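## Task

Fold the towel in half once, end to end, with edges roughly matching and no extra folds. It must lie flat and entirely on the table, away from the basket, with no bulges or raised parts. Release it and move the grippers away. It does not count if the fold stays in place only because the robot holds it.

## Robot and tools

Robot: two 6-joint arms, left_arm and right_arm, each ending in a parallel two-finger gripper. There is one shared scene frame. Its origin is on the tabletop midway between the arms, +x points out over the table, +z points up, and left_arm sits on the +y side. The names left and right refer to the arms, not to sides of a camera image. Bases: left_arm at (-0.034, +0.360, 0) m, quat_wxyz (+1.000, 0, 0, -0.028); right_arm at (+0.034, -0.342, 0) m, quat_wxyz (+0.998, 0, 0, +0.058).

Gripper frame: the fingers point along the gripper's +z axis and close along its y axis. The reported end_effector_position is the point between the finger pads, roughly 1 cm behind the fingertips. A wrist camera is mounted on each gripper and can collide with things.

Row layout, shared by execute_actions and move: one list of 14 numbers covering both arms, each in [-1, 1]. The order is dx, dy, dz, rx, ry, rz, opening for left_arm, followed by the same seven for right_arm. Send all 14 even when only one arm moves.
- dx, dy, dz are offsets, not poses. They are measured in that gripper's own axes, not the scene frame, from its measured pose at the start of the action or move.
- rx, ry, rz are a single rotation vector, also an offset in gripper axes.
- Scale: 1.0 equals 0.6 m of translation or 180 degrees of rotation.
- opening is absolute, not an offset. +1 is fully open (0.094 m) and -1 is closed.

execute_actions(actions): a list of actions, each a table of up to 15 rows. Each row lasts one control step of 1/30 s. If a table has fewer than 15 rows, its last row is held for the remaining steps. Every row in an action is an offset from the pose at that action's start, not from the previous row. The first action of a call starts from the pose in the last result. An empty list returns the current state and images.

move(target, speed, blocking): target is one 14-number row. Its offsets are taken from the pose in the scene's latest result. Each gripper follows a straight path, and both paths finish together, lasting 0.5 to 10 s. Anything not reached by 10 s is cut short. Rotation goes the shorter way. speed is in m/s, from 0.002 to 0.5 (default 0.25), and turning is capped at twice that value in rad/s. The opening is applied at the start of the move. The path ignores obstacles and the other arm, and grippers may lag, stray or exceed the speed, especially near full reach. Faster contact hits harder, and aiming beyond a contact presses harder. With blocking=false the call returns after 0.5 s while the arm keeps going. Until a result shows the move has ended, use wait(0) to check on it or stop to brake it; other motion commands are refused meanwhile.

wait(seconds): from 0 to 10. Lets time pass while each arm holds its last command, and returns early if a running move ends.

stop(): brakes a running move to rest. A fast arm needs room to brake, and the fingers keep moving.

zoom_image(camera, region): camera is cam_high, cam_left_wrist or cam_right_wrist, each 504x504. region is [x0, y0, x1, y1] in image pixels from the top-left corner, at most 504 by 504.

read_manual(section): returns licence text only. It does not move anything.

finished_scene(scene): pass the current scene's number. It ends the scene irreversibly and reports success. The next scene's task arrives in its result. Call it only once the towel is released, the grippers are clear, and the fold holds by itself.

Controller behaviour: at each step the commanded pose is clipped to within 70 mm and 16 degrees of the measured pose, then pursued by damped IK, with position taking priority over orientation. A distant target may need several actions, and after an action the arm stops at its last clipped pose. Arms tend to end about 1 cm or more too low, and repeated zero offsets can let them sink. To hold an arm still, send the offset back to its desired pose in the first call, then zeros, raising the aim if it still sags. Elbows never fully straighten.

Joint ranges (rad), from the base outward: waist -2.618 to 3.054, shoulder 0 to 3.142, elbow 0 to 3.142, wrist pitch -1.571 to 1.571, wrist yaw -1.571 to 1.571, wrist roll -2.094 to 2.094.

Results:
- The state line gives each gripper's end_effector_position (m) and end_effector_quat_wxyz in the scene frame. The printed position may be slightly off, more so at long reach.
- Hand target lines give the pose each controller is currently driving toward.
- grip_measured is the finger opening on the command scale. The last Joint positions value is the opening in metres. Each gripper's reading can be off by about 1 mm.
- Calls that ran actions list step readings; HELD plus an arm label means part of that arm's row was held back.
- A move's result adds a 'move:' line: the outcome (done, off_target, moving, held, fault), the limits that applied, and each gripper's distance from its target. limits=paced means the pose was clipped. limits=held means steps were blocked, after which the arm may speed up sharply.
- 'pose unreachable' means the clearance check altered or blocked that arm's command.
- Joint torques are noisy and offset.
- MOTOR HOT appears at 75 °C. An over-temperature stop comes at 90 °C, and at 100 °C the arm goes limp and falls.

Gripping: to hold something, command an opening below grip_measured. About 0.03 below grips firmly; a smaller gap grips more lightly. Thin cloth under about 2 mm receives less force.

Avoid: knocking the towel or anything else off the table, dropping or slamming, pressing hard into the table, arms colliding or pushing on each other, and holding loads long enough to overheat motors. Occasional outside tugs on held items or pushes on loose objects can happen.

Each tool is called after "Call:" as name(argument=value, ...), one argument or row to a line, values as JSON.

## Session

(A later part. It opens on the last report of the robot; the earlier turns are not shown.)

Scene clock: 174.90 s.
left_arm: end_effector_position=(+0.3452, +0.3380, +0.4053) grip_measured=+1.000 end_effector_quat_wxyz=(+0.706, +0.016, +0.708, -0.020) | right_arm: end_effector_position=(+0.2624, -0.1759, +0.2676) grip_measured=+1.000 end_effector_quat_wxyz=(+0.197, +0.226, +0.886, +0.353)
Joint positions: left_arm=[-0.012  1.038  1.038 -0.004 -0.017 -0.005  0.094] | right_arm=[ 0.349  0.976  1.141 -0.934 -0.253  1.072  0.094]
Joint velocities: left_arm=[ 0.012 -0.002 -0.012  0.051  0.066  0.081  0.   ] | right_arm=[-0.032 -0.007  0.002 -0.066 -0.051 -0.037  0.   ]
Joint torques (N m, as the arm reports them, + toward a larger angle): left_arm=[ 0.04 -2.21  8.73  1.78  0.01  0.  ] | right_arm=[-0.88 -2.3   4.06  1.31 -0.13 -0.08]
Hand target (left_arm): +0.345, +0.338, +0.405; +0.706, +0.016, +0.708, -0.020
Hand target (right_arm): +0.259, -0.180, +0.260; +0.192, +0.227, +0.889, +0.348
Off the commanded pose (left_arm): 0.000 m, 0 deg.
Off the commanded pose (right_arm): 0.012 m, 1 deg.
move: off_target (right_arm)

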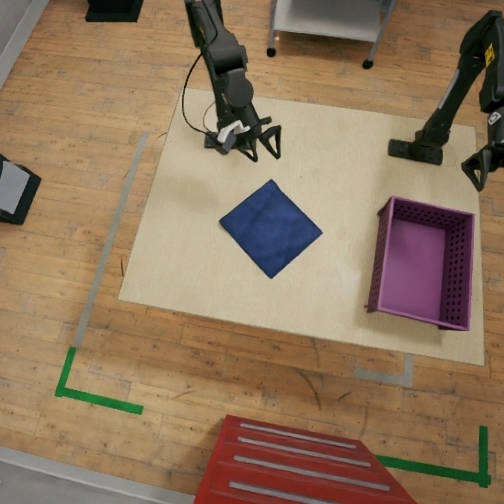

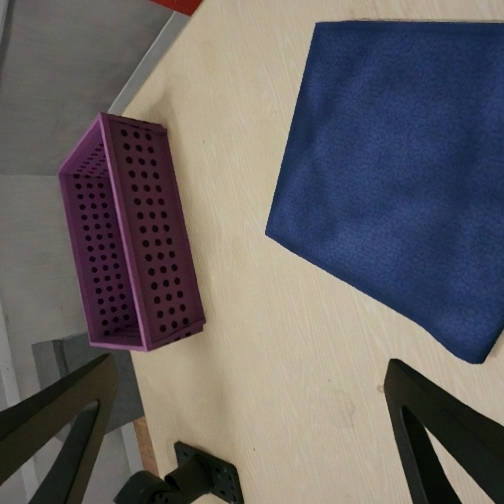

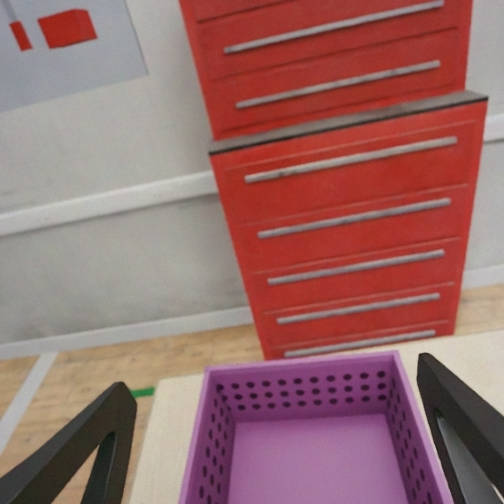

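Call:
move(
  target=[0,0,0,0,0,0,1, 0.02,0.38,0.05,0.23,0.12,0,0.28],
)

Scene clock: 187.97 s.
left_arm: end_effector_position=(+0.3452, +0.3380, +0.4053) grip_measured=+1.000 end_effector_quat_wxyz=(+0.706, +0.016, +0.708, -0.020) | right_arm: end_effector_position=(+0.3273, -0.0064, +0.4111) grip_measured=+0.283 end_effector_quat_wxyz=(+0.126, +0.216, +0.884, +0.395)
Joint positions: left_arm=[-0.012  1.038  1.038 -0.004 -0.017 -0.005  0.094] | right_arm=[ 0.66   2.025  2.836 -1.541 -0.184  1.338  0.06 ]
Joint velocities: left_arm=[ 0.012  0.012  0.012 -0.022  0.007 -0.037  0.   ] | right_arm=[-0.027 -0.012 -0.002  0.051 -0.051 -0.007 -0.   ]
Joint torques (N m, as the arm reports them, + toward a larger angle): left_arm=[-0.02 -2.15  8.62  1.79 -0.01 -0.02] | right_arm=[-0.09 -6.26  5.59  1.27 -0.1   0.03]
Hand target (left_arm): +0.345, +0.338, +0.405; +0.706, +0.016, +0.708, -0.020
Hand target (right_arm): +0.327, -0.004, +0.407; +0.118, +0.216, +0.886, +0.392
Off the commanded pose (left_arm): 0.000 m, 0 deg.
Off the commanded pose (right_arm): 0.003 m, 46 deg; orientation clipped at the last step of the last action.
joint sent to its limit (right arm) — the command would take joint 4 (wrist pitch) past its lower limit, so that joint was sent only as far as its limit.
move: off_target (right_arm); limits=paced

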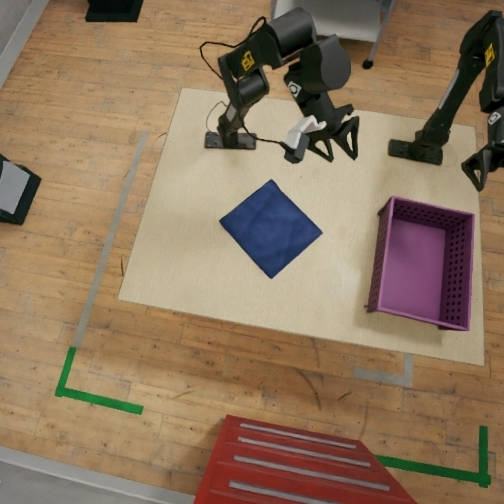

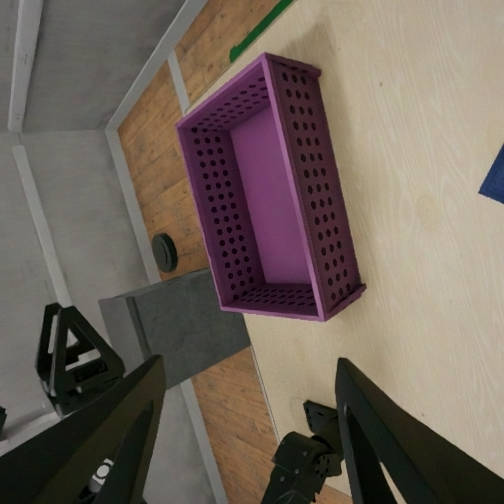

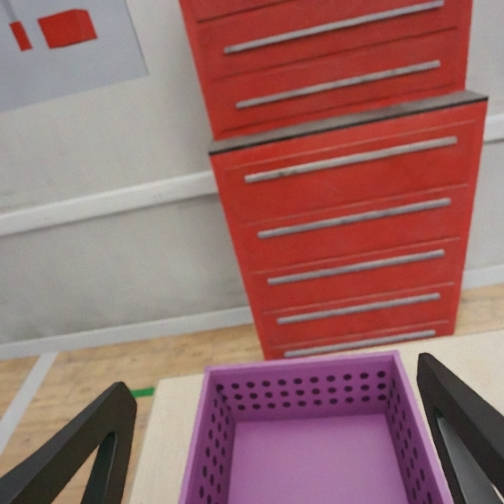

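Call:
move(
  target=[0,0,0,0,0,0,1, -0.19,-0.41,0.36,0.26,0.05,0,0.28],
)

Scene clock: 199.03 s.
left_arm: end_effector_position=(+0.3452, +0.3380, +0.4053) grip_measured=+1.000 end_effector_quat_wxyz=(+0.706, +0.016, +0.708, -0.020) | right_arm: end_effector_position=(+0.4382, -0.0658, +0.0857) grip_measured=+0.283 end_effector_quat_wxyz=(-0.023, +0.219, +0.974, +0.048)
Joint positions: left_arm=[-0.012  1.038  1.038 -0.004 -0.017 -0.005  0.094] | right_arm=[ 0.444  2.528  2.538 -1.546 -0.1    1.005  0.06 ]
Joint velocities: left_arm=[-0.007 -0.002  0.007  0.007 -0.125  0.007  0.   ] | right_arm=[ 0.002 -0.007  0.002  0.037 -0.022 -0.095  0.001]
Joint torques (N m, as the arm reports them, + toward a larger angle): left_arm=[-0.05 -2.21  8.7   1.78  0.01 -0.01] | right_arm=[ -0.5  -11.86   7.27   0.14   0.08  -0.02]
Hand target (left_arm): +0.345, +0.338, +0.405; +0.706, +0.016, +0.708, -0.020
Hand target (right_arm): +0.443, -0.071, +0.089; -0.015, +0.220, +0.974, +0.044
Off the commanded pose (left_arm): 0.000 m, 0 deg.
Off the commanded pose (right_arm): 0.007 m, 3 deg.
joint sent to its limit (right arm) — the command would take joint 4 (wrist pitch) past its lower limit, so that joint was sent only as far as its limit.
move: off_target (right_arm)

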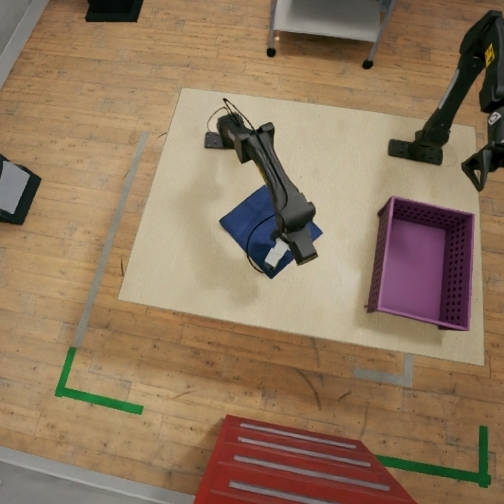

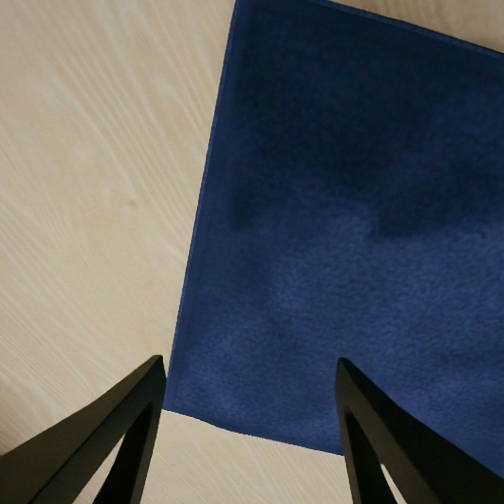

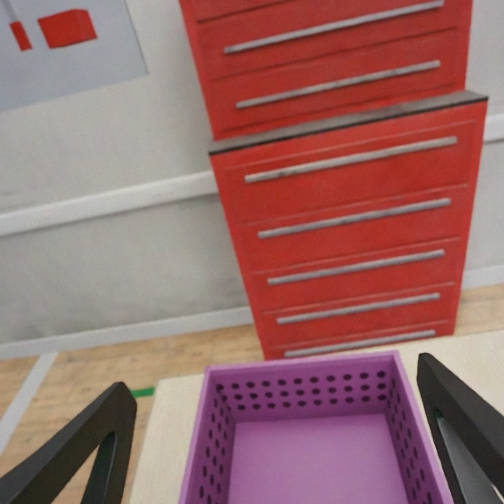

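Call:
move(
  target=[0,0,0,0,0,0,1, -0.02,0.035,0.09,0,0,0.06,0.28],
  speed=0.1,
)

Scene clock: 204.87 s.
left_arm: end_effector_position=(+0.3452, +0.3380, +0.4053) grip_measured=+1.000 end_effector_quat_wxyz=(+0.706, +0.016, +0.708, -0.020) | right_arm: end_effector_position=(+0.4586, -0.0531, +0.0387) grip_measured=+0.283 end_effector_quat_wxyz=(-0.024, +0.313, +0.948, +0.048)
Joint positions: left_arm=[-0.012  1.038  1.038 -0.004 -0.017 -0.005  0.094] | right_arm=[ 0.444  2.659  2.597 -1.465 -0.099  1.2    0.06 ]
Joint velocities: left_arm=[0.002 0.027 0.002 0.051 0.066 0.007 0.   ] | right_arm=[ 0.002 -0.007 -0.012 -0.022 -0.007 -0.022 -0.001]
Joint torques (N m, as the arm reports them, + toward a larger angle): left_arm=[-0.07 -2.22  8.78  1.78  0.02 -0.02] | right_arm=[  0.99 -11.2    7.3    0.19  -0.05   0.08]
Hand target (left_arm): +0.345, +0.338, +0.405; +0.706, +0.016, +0.708, -0.020
Hand target (right_arm): +0.456, -0.047, +0.033; -0.027, +0.310, +0.949, +0.046
Off the commanded pose (left_arm): 0.000 m, 0 deg.
Off the commanded pose (right_arm): 0.009 m, 1 deg.
move: done

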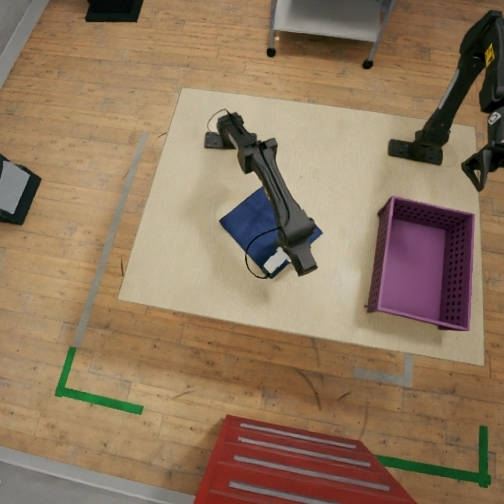

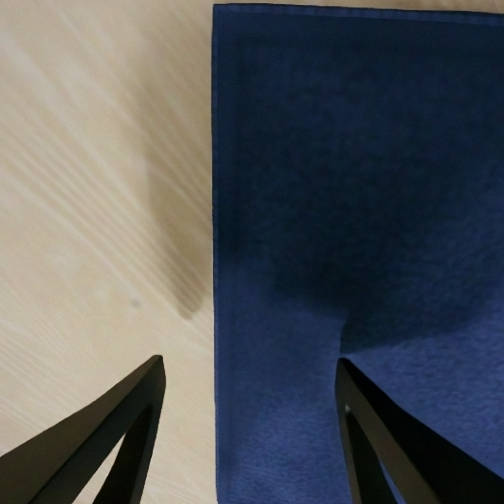

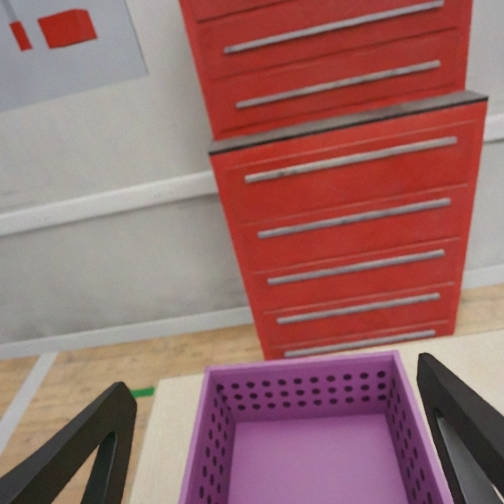

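Call:
move(
  target=[0,0,0,0,0,0,1, 0,0,0.045,0,0,0,0.28],
  speed=0.06,
)

Call:
move(
  target=[0,0,0,0,0,0,1, 0,0,0.03,0,0,0,-1],
  speed=0.05,
)

Call:
move(
  target=[0,0,0,0,0,0,1, 0,-0.05,-0.1,0,0,0,-1],
  speed=0.08,
)

Scene clock: 216.60 s.
left_arm: end_effector_position=(+0.3452, +0.3380, +0.4053) grip_measured=+1.000 end_effector_quat_wxyz=(+0.706, +0.016, +0.708, -0.020) | right_arm: end_effector_position=(+0.4637, -0.0495, +0.0249) grip_measured=+0.283 end_effector_quat_wxyz=(-0.016, +0.313, +0.948, +0.060)
Joint positions: left_arm=[-0.012  1.038  1.038 -0.004 -0.017 -0.005  0.094] | right_arm=[ 0.444  2.629  2.484 -1.353 -0.101  1.202  0.06 ]
Joint velocities: left_arm=[-0.012 -0.007 -0.002 -0.037 -0.095 -0.037  0.   ] | right_arm=[ 0.002 -0.012 -0.007  0.051  0.037  0.022 -0.   ]
Joint torques (N m, as the arm reports them, + toward a larger angle): left_arm=[-0.04 -2.28  8.67  1.79  0.02  0.01] | right_arm=[  0.41 -12.57   2.99   0.44  -0.03   0.07]
Hand target (left_arm): +0.345, +0.338, +0.405; +0.706, +0.016, +0.708, -0.020
Hand target (right_arm): +0.458, -0.051, +0.012; -0.025, +0.313, +0.948, +0.048
Off the commanded pose (left_arm): 0.000 m, 0 deg.
Off the commanded pose (right_arm): 0.014 m, 2 deg.
move: off_target (right_arm)

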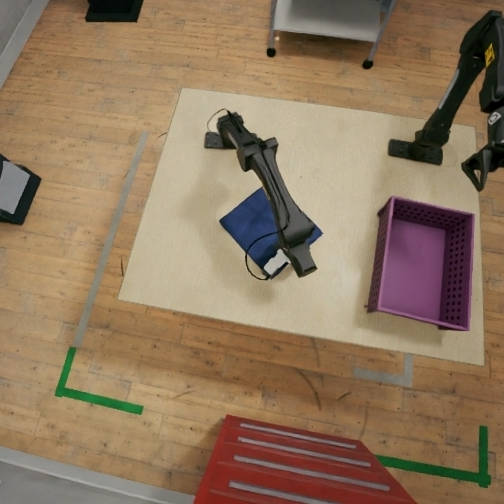

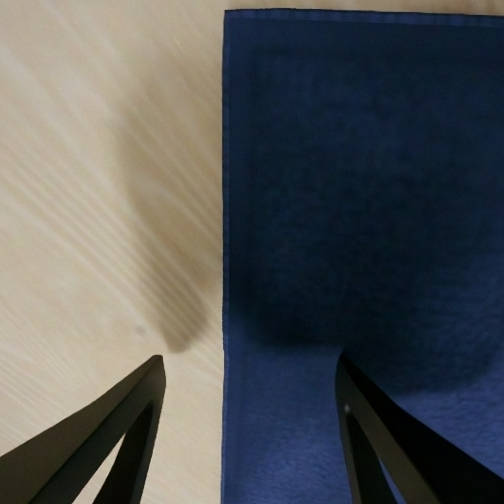

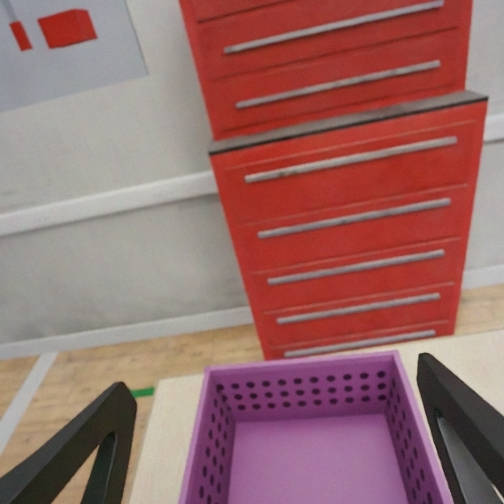

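Scene clock: 217.30 s.
left_arm: end_effector_position=(+0.3452, +0.3380, +0.4053) grip_measured=+1.000 end_effector_quat_wxyz=(+0.706, +0.016, +0.708, -0.020) | right_arm: end_effector_position=(+0.4672, -0.0472, +0.0217) grip_measured=-0.978 end_effector_quat_wxyz=(-0.010, +0.312, +0.948, +0.068)
Joint positions: left_arm=[-0.012  1.038  1.038 -0.004 -0.017 -0.005  0.094] | right_arm=[ 0.444  2.619  2.45  -1.309 -0.102  1.202  0.001]
Joint velocities: left_arm=[-0.002 -0.002  0.002  0.022 -0.051 -0.022  0.   ] | right_arm=[-0.002 -0.032 -0.007  0.007 -0.081 -0.095 -0.001]
Joint torques (N m, as the arm reports them, + toward a larger angle): left_arm=[-0.01 -2.15  8.65  1.79  0.02 -0.01] | right_arm=[  0.25 -12.32   3.01   0.57  -0.01   0.07]
Hand target (left_arm): +0.345, +0.338, +0.405; +0.706, +0.016, +0.708, -0.020
Hand target (right_arm): +0.463, -0.048, +0.007; -0.016, +0.313, +0.948, +0.059
Off the commanded pose (left_arm): 0.000 m, 0 deg.
Off the commanded pose (right_arm): 0.015 m, 1 deg.
move: off_target (right_arm)

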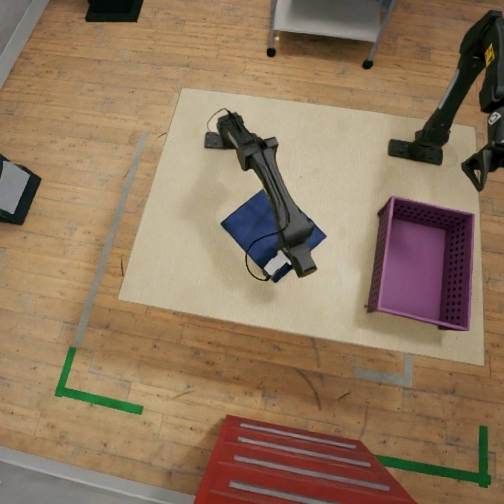

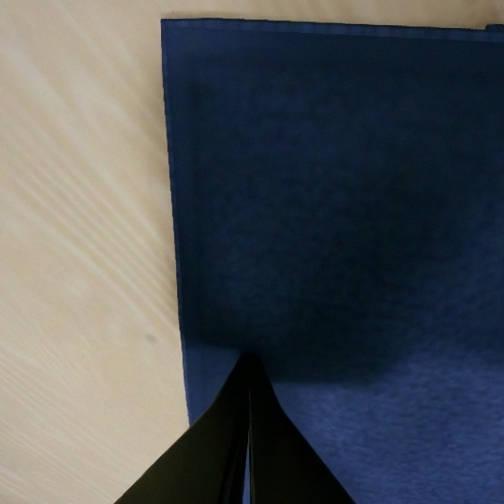

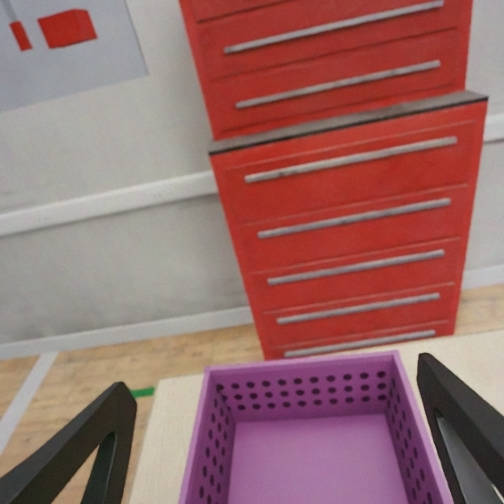

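Scene clock: 218.50 s.
left_arm: end_effector_position=(+0.3452, +0.3380, +0.4053) grip_measured=+1.000 end_effector_quat_wxyz=(+0.706, +0.016, +0.708, -0.020) | right_arm: end_effector_position=(+0.4535, -0.0708, +0.0770) grip_measured=-0.978 end_effector_quat_wxyz=(-0.001, +0.310, +0.948, +0.076)
Joint positions: left_arm=[-0.012  1.038  1.038 -0.004 -0.017 -0.005  0.094] | right_arm=[ 0.419  2.435  2.326 -1.349 -0.102  1.173  0.001]
Joint velocities: left_arm=[-0.012 -0.007  0.002 -0.125 -0.007 -0.007  0.   ] | right_arm=[ 0.012 -0.007 -0.032 -0.037 -0.022 -0.007  0.001]
Joint torques (N m, as the arm reports them, + toward a larger angle): left_arm=[ 0.07 -2.22  8.68  1.77  0.   -0.01] | right_arm=[ -0.65 -13.04   4.01   0.25  -0.07  -0.03]
Hand target (left_arm): +0.345, +0.338, +0.405; +0.706, +0.016, +0.708, -0.020
Hand target (right_arm): +0.449, -0.079, +0.078; -0.010, +0.312, +0.948, +0.068
Off the commanded pose (left_arm): 0.000 m, 0 deg.
Off the commanded pose (right_arm): 0.010 m, 1 deg.
move: done

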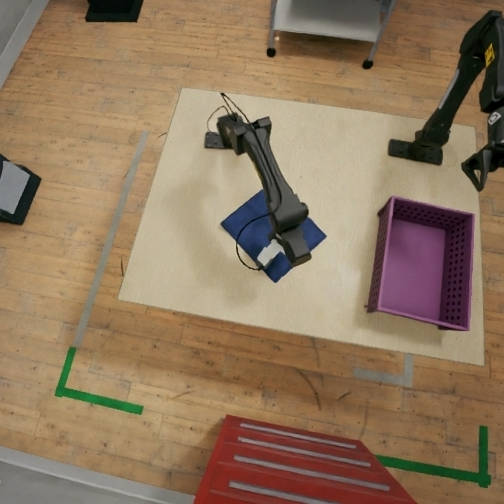

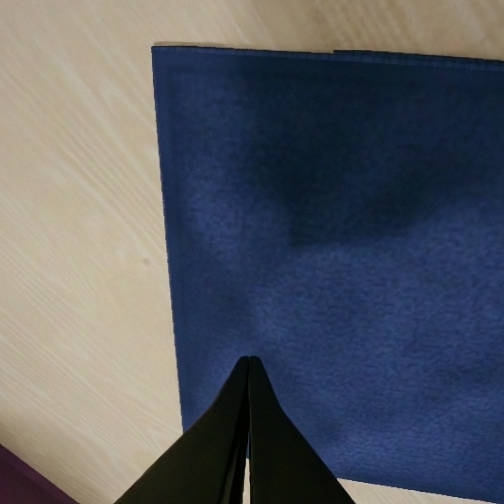

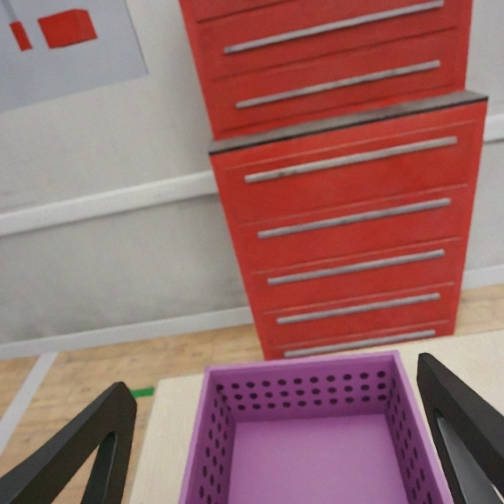

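Call:
move(
  target=[0,0,0,0,0,0,1, 0,0,0.11,0,0,0,-1],
  speed=0.06,
)

Call:
move(
  target=[0,0,0,0,0,0,1, 0,-0.12,0.035,0,0,0,-1],
  speed=0.04,
)

Call:
move(
  target=[0,0,0,0,0,0,1, 0,0,-0.12,0,0,0,-1],
  speed=0.08,
)

Scene clock: 227.67 s.
left_arm: end_effector_position=(+0.3452, +0.3380, +0.4053) grip_measured=+1.000 end_effector_quat_wxyz=(+0.706, +0.016, +0.708, -0.020) | right_arm: end_effector_position=(+0.4645, -0.0643, +0.0281) grip_measured=-0.978 end_effector_quat_wxyz=(+0.011, +0.313, +0.945, +0.090)
Joint positions: left_arm=[-0.012  1.038  1.038 -0.004 -0.017 -0.005  0.094] | right_arm=[ 0.419  2.446  2.147 -1.121 -0.102  1.182  0.001]
Joint velocities: left_arm=[-0.002 -0.012  0.002 -0.007 -0.022  0.022  0.   ] | right_arm=[ 0.017 -0.012 -0.007  0.022 -0.066 -0.051  0.   ]
Joint torques (N m, as the arm reports them, + toward a larger angle): left_arm=[-0.08 -2.28  8.6   1.8   0.02 -0.01] | right_arm=[  0.99 -10.8    4.31   0.46  -0.06   0.08]
Hand target (left_arm): +0.345, +0.338, +0.405; +0.706, +0.016, +0.708, -0.020
Hand target (right_arm): +0.456, -0.062, +0.012; -0.001, +0.310, +0.948, +0.076
Off the commanded pose (left_arm): 0.000 m, 0 deg.
Off the commanded pose (right_arm): 0.018 m, 2 deg.
move: off_target (right_arm)

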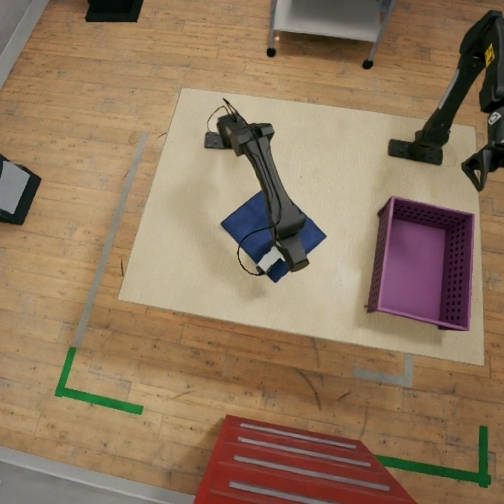

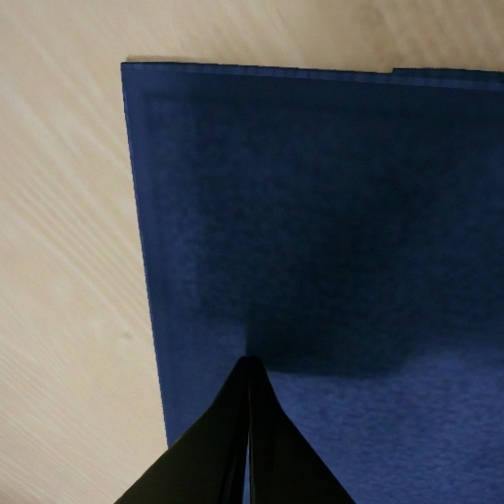

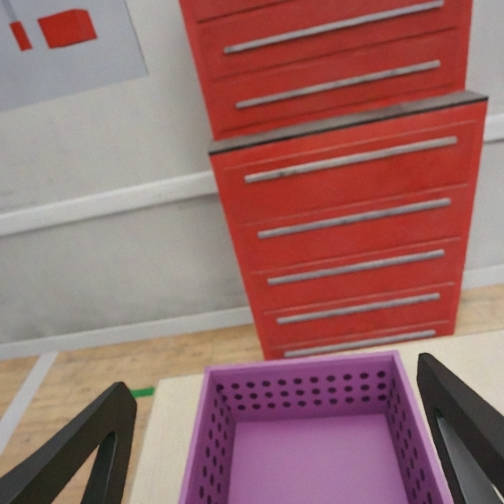

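Scene clock: 229.77 s.
left_arm: end_effector_position=(+0.3452, +0.3380, +0.4053) grip_measured=+1.000 end_effector_quat_wxyz=(+0.706, +0.016, +0.708, -0.020) | right_arm: end_effector_position=(+0.4422, -0.0941, +0.0200) grip_measured=-0.979 end_effector_quat_wxyz=(+0.038, +0.303, +0.943, +0.136)
Joint positions: left_arm=[-0.012  1.038  1.038 -0.004 -0.017 -0.005  0.094] | right_arm=[ 0.377  2.194  1.656 -0.782 -0.133  1.132  0.001]
Joint velocities: left_arm=[-0.007 -0.012  0.012  0.007  0.007  0.037  0.   ] | right_arm=[-0.022 -0.002 -0.002  0.037 -0.051  0.037 -0.   ]
Joint torques (N m, as the arm reports them, + toward a larger angle): left_arm=[ 0.   -2.16  8.73  1.79  0.01  0.  ] | right_arm=[-1.22 -9.59  2.15  0.26  0.14 -0.04]
Hand target (left_arm): +0.345, +0.338, +0.405; +0.706, +0.016, +0.708, -0.020
Hand target (right_arm): +0.424, -0.117, -0.003; +0.011, +0.312, +0.946, +0.090
Off the commanded pose (left_arm): 0.000 m, 0 deg.
Off the commanded pose (right_arm): 0.039 m, 6 deg.
move: off_target (right_arm)

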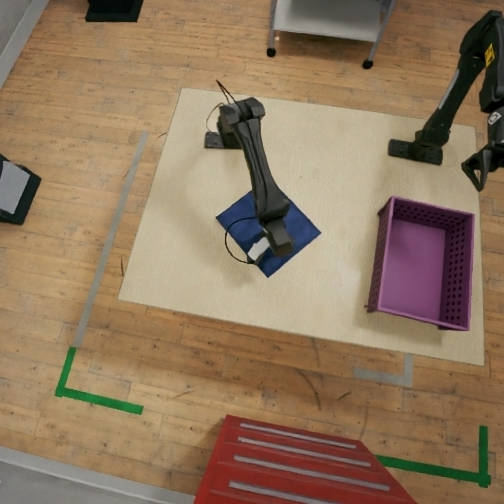

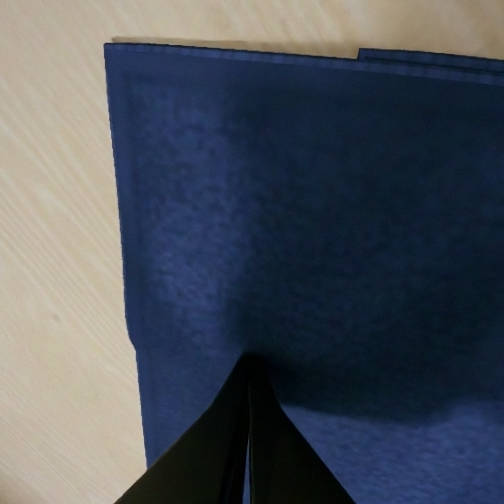

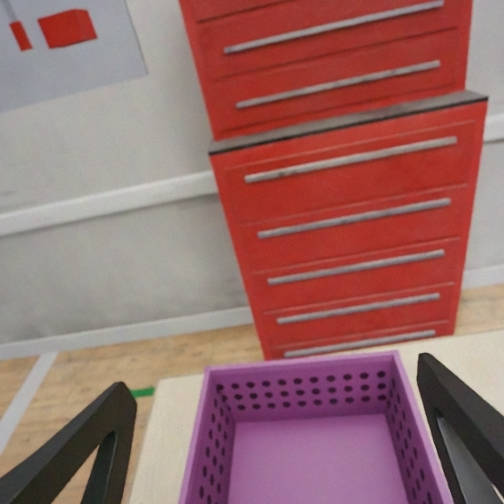

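Scene clock: 231.17 s.
left_arm: end_effector_position=(+0.3452, +0.3380, +0.4053) grip_measured=+1.000 end_effector_quat_wxyz=(+0.706, +0.016, +0.708, -0.020) | right_arm: end_effector_position=(+0.4270, -0.1079, +0.0759) grip_measured=-0.979 end_effector_quat_wxyz=(+0.031, +0.302, +0.944, +0.128)
Joint positions: left_arm=[-0.012  1.038  1.038 -0.004 -0.017 -0.005  0.094] | right_arm=[ 0.365  2.088  1.721 -0.977 -0.136  1.117  0.001]
Joint velocities: left_arm=[ 0.007 -0.007  0.002  0.007 -0.095 -0.037  0.   ] | right_arm=[ 0.002  0.002 -0.002 -0.037 -0.022  0.037 -0.001]
Joint torques (N m, as the arm reports them, + toward a larger angle): left_arm=[-0.03 -2.26  8.61  1.8   0.01  0.  ] | right_arm=[ -0.64 -11.08   7.56   0.42  -0.09  -0.01]
Hand target (left_arm): +0.345, +0.338, +0.405; +0.706, +0.016, +0.708, -0.020
Hand target (right_arm): +0.431, -0.111, +0.089; +0.038, +0.302, +0.943, +0.136
Off the commanded pose (left_arm): 0.000 m, 0 deg.
Off the commanded pose (right_arm): 0.014 m, 1 deg.
move: off_target (right_arm)

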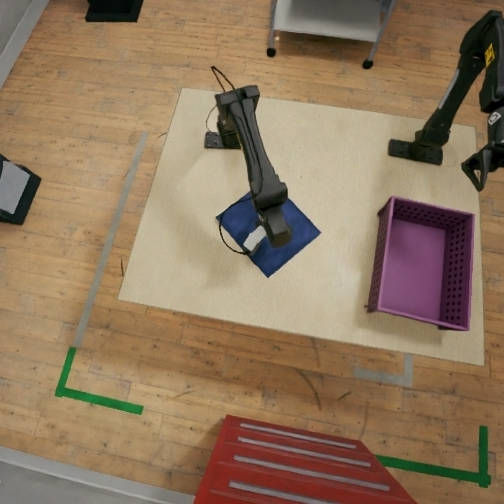

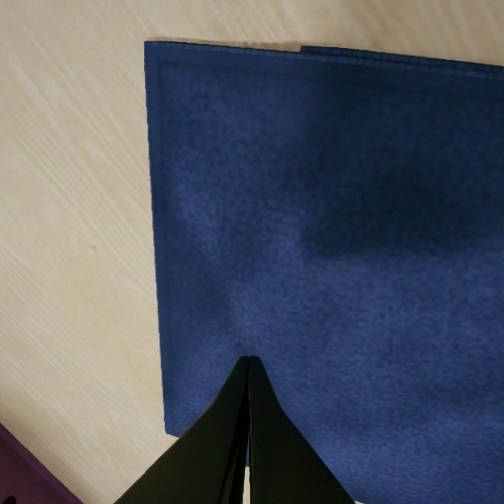

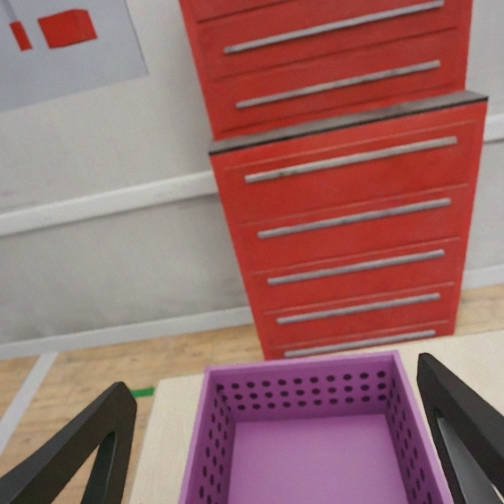

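Call:
move(
  target=[0,0,0,0,0,0,1, 0,0.02,0.10,0,0,0,-1],
  speed=0.06,
)

Call:
move(
  target=[0,0,0,0,0,0,1, 0,-0.17,-0.02,0,0,0,-1],
  speed=0.05,
)

Call:
move(
  target=[0,0,0,0,0,0,1, 0,0.05,-0.09,0.13,0.02,0,0.28],
  speed=0.1,
)

Scene clock: 238.53 s.
left_arm: end_effector_position=(+0.3452, +0.3380, +0.4053) grip_measured=+1.000 end_effector_quat_wxyz=(+0.706, +0.016, +0.708, -0.020) | right_arm: end_effector_position=(+0.4456, -0.0882, +0.0309) grip_measured=-0.979 end_effector_quat_wxyz=(+0.036, +0.304, +0.942, +0.137)
Joint positions: left_arm=[-0.012  1.038  1.038 -0.004 -0.017 -0.005  0.094] | right_arm=[ 0.384  2.206  1.721 -0.836 -0.136  1.142  0.001]
Joint velocities: left_arm=[ 0.027 -0.007 -0.002 -0.007 -0.081 -0.007  0.   ] | right_arm=[ 0.002  0.002  0.002 -0.007  0.037 -0.066 -0.001]
Joint torques (N m, as the arm reports them, + toward a larger angle): left_arm=[-0.05 -2.23  8.72  1.78  0.03  0.01] | right_arm=[ 0.84 -9.61  5.28  0.69 -0.02  0.07]
Hand target (left_arm): +0.345, +0.338, +0.405; +0.706, +0.016, +0.708, -0.020
Hand target (right_arm): +0.441, -0.085, +0.021; +0.031, +0.302, +0.944, +0.128
Off the commanded pose (left_arm): 0.000 m, 0 deg.
Off the commanded pose (right_arm): 0.011 m, 1 deg.
move: off_target (right_arm)

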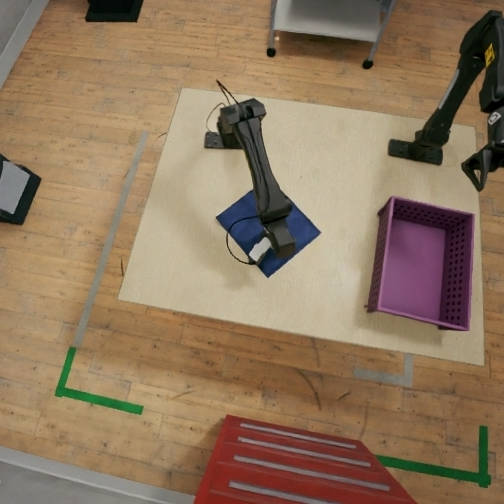

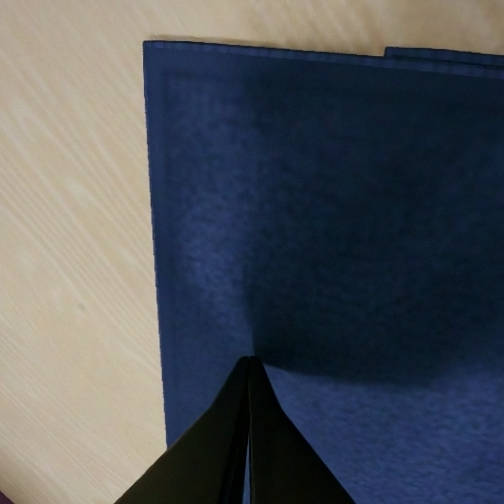

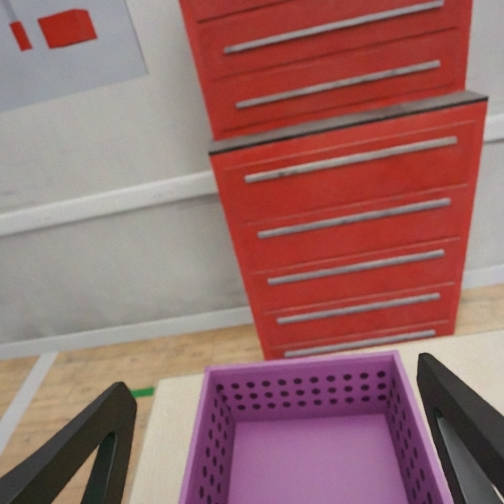

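Scene clock: 240.87 s.
left_arm: end_effector_position=(+0.3452, +0.3380, +0.4053) grip_measured=+1.000 end_effector_quat_wxyz=(+0.706, +0.016, +0.708, -0.020) | right_arm: end_effector_position=(+0.3956, -0.1612, +0.0196) grip_measured=-0.979 end_effector_quat_wxyz=(+0.045, +0.301, +0.941, +0.147)
Joint positions: left_arm=[-0.012  1.038  1.038 -0.004 -0.017 -0.005  0.094] | right_arm=[ 0.27   1.926  1.239 -0.622 -0.168  1.028  0.001]
Joint velocities: left_arm=[ 0.017 -0.017 -0.012  0.007 -0.007  0.051  0.   ] | right_arm=[-0.007  0.002  0.007 -0.022 -0.037 -0.081 -0.001]
Joint torques (N m, as the arm reports them, + toward a larger angle): left_arm=[-0.07 -2.26  8.73  1.79  0.03  0.  ] | right_arm=[-0.95 -9.17  3.19  0.54 -0.08 -0.06]
Hand target (left_arm): +0.345, +0.338, +0.405; +0.706, +0.016, +0.708, -0.020
Hand target (right_arm): +0.387, -0.171, +0.015; +0.036, +0.304, +0.942, +0.136
Off the commanded pose (left_arm): 0.000 m, 0 deg.
Off the commanded pose (right_arm): 0.014 m, 2 deg.
move: off_target (right_arm)

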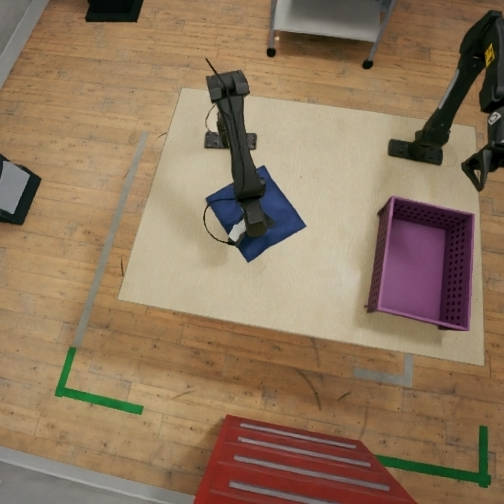

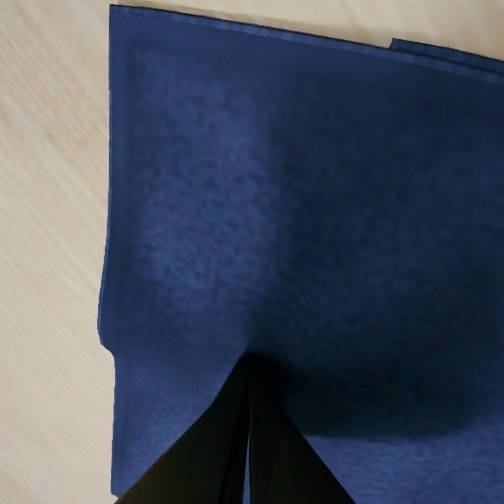

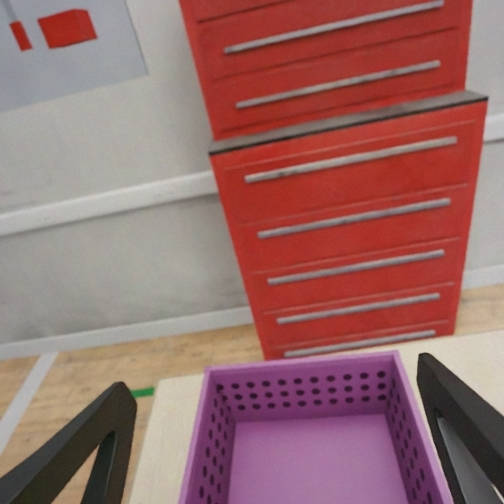

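Scene clock: 243.57 s.
left_arm: end_effector_position=(+0.3452, +0.3380, +0.4053) grip_measured=+1.000 end_effector_quat_wxyz=(+0.706, +0.016, +0.708, -0.020) | right_arm: end_effector_position=(+0.4024, -0.1536, +0.0820) grip_measured=+0.277 end_effector_quat_wxyz=(-0.048, +0.302, +0.952, -0.027)
Joint positions: left_arm=[-0.012  1.038  1.038 -0.004 -0.017 -0.005  0.094] | right_arm=[ 0.342  2.259  2.045 -1.463 -0.027  1.072  0.06 ]
Joint velocities: left_arm=[-0.017  0.007 -0.007  0.007  0.066 -0.022  0.   ] | right_arm=[ 0.002  0.007  0.007  0.022 -0.007  0.022  0.001]
Joint torques (N m, as the arm reports them, + toward a larger angle): left_arm=[-0.1  -2.17  8.72  1.79  0.   -0.03] | right_arm=[ 0.79 -9.23  7.2  -0.12  0.13  0.1 ]
Hand target (left_arm): +0.345, +0.338, +0.405; +0.706, +0.016, +0.708, -0.020
Hand target (right_arm): +0.403, -0.151, +0.079; -0.046, +0.299, +0.952, -0.037
Off the commanded pose (left_arm): 0.000 m, 0 deg.
Off the commanded pose (right_arm): 0.003 m, 1 deg.
move: done

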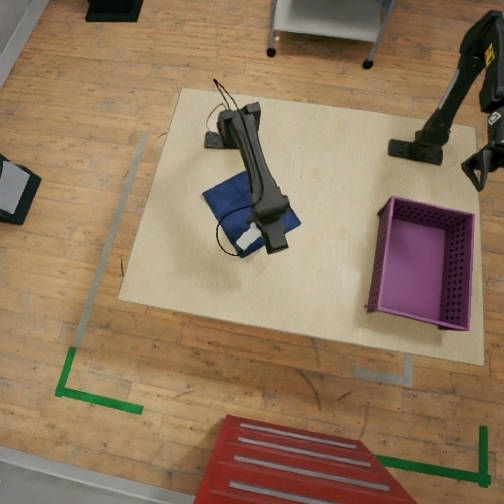

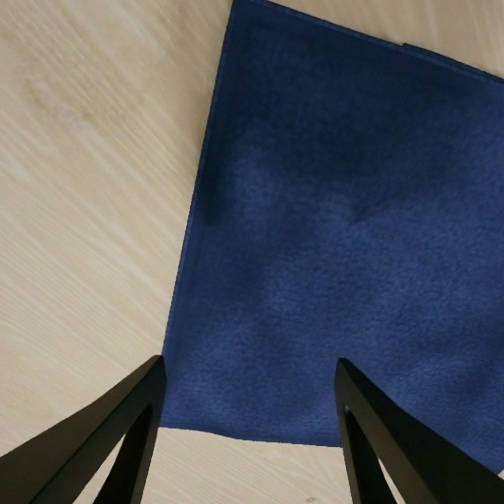

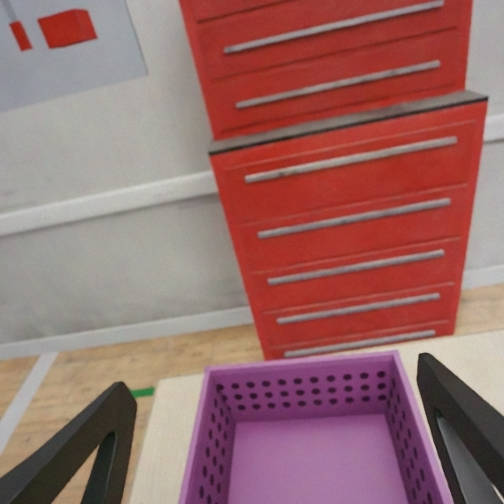

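Call:
move(
  target=[0,0,0,0,0,0,1, 0,0.035,0.08,0.02,-0.02,0.06,0.28],
  speed=0.1,
)

Scene clock: 249.47 s.
left_arm: end_effector_position=(+0.3452, +0.3380, +0.4053) grip_measured=+1.000 end_effector_quat_wxyz=(+0.706, +0.016, +0.708, -0.020) | right_arm: end_effector_position=(+0.4096, -0.1387, +0.0411) grip_measured=+0.277 end_effector_quat_wxyz=(-0.028, +0.389, +0.919, -0.059)
Joint positions: left_arm=[-0.012  1.038  1.038 -0.004 -0.017 -0.005  0.094] | right_arm=[ 0.389  2.356  2.045 -1.387  0.029  1.308  0.06 ]
Joint velocities: left_arm=[ 0.012 -0.002  0.002  0.007  0.051 -0.007  0.   ] | right_arm=[ 0.002  0.002 -0.002 -0.051 -0.066  0.066  0.   ]
Joint torques (N m, as the arm reports them, + toward a larger angle): left_arm=[-0.01 -2.26  8.62  1.81  0.01 -0.01] | right_arm=[  0.78 -10.01   5.12   0.02   0.22   0.11]
Hand target (left_arm): +0.345, +0.338, +0.405; +0.706, +0.016, +0.708, -0.020
Hand target (right_arm): +0.409, -0.138, +0.033; -0.025, +0.388, +0.919, -0.070
Off the commanded pose (left_arm): 0.000 m, 0 deg.
Off the commanded pose (right_arm): 0.008 m, 1 deg.
move: done

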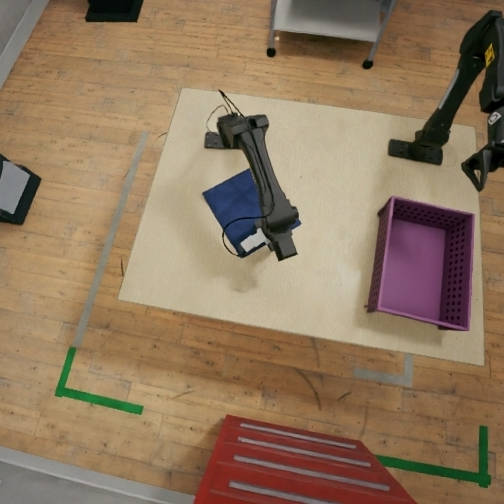

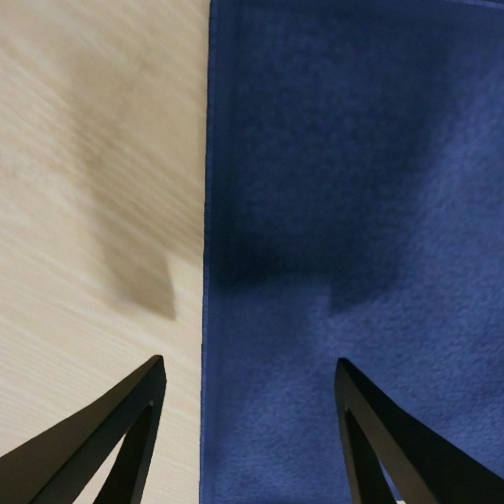

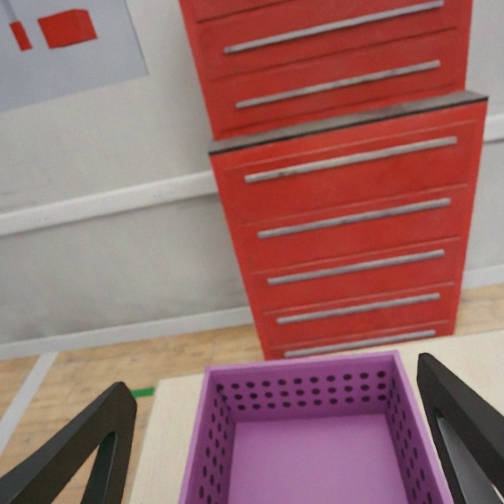

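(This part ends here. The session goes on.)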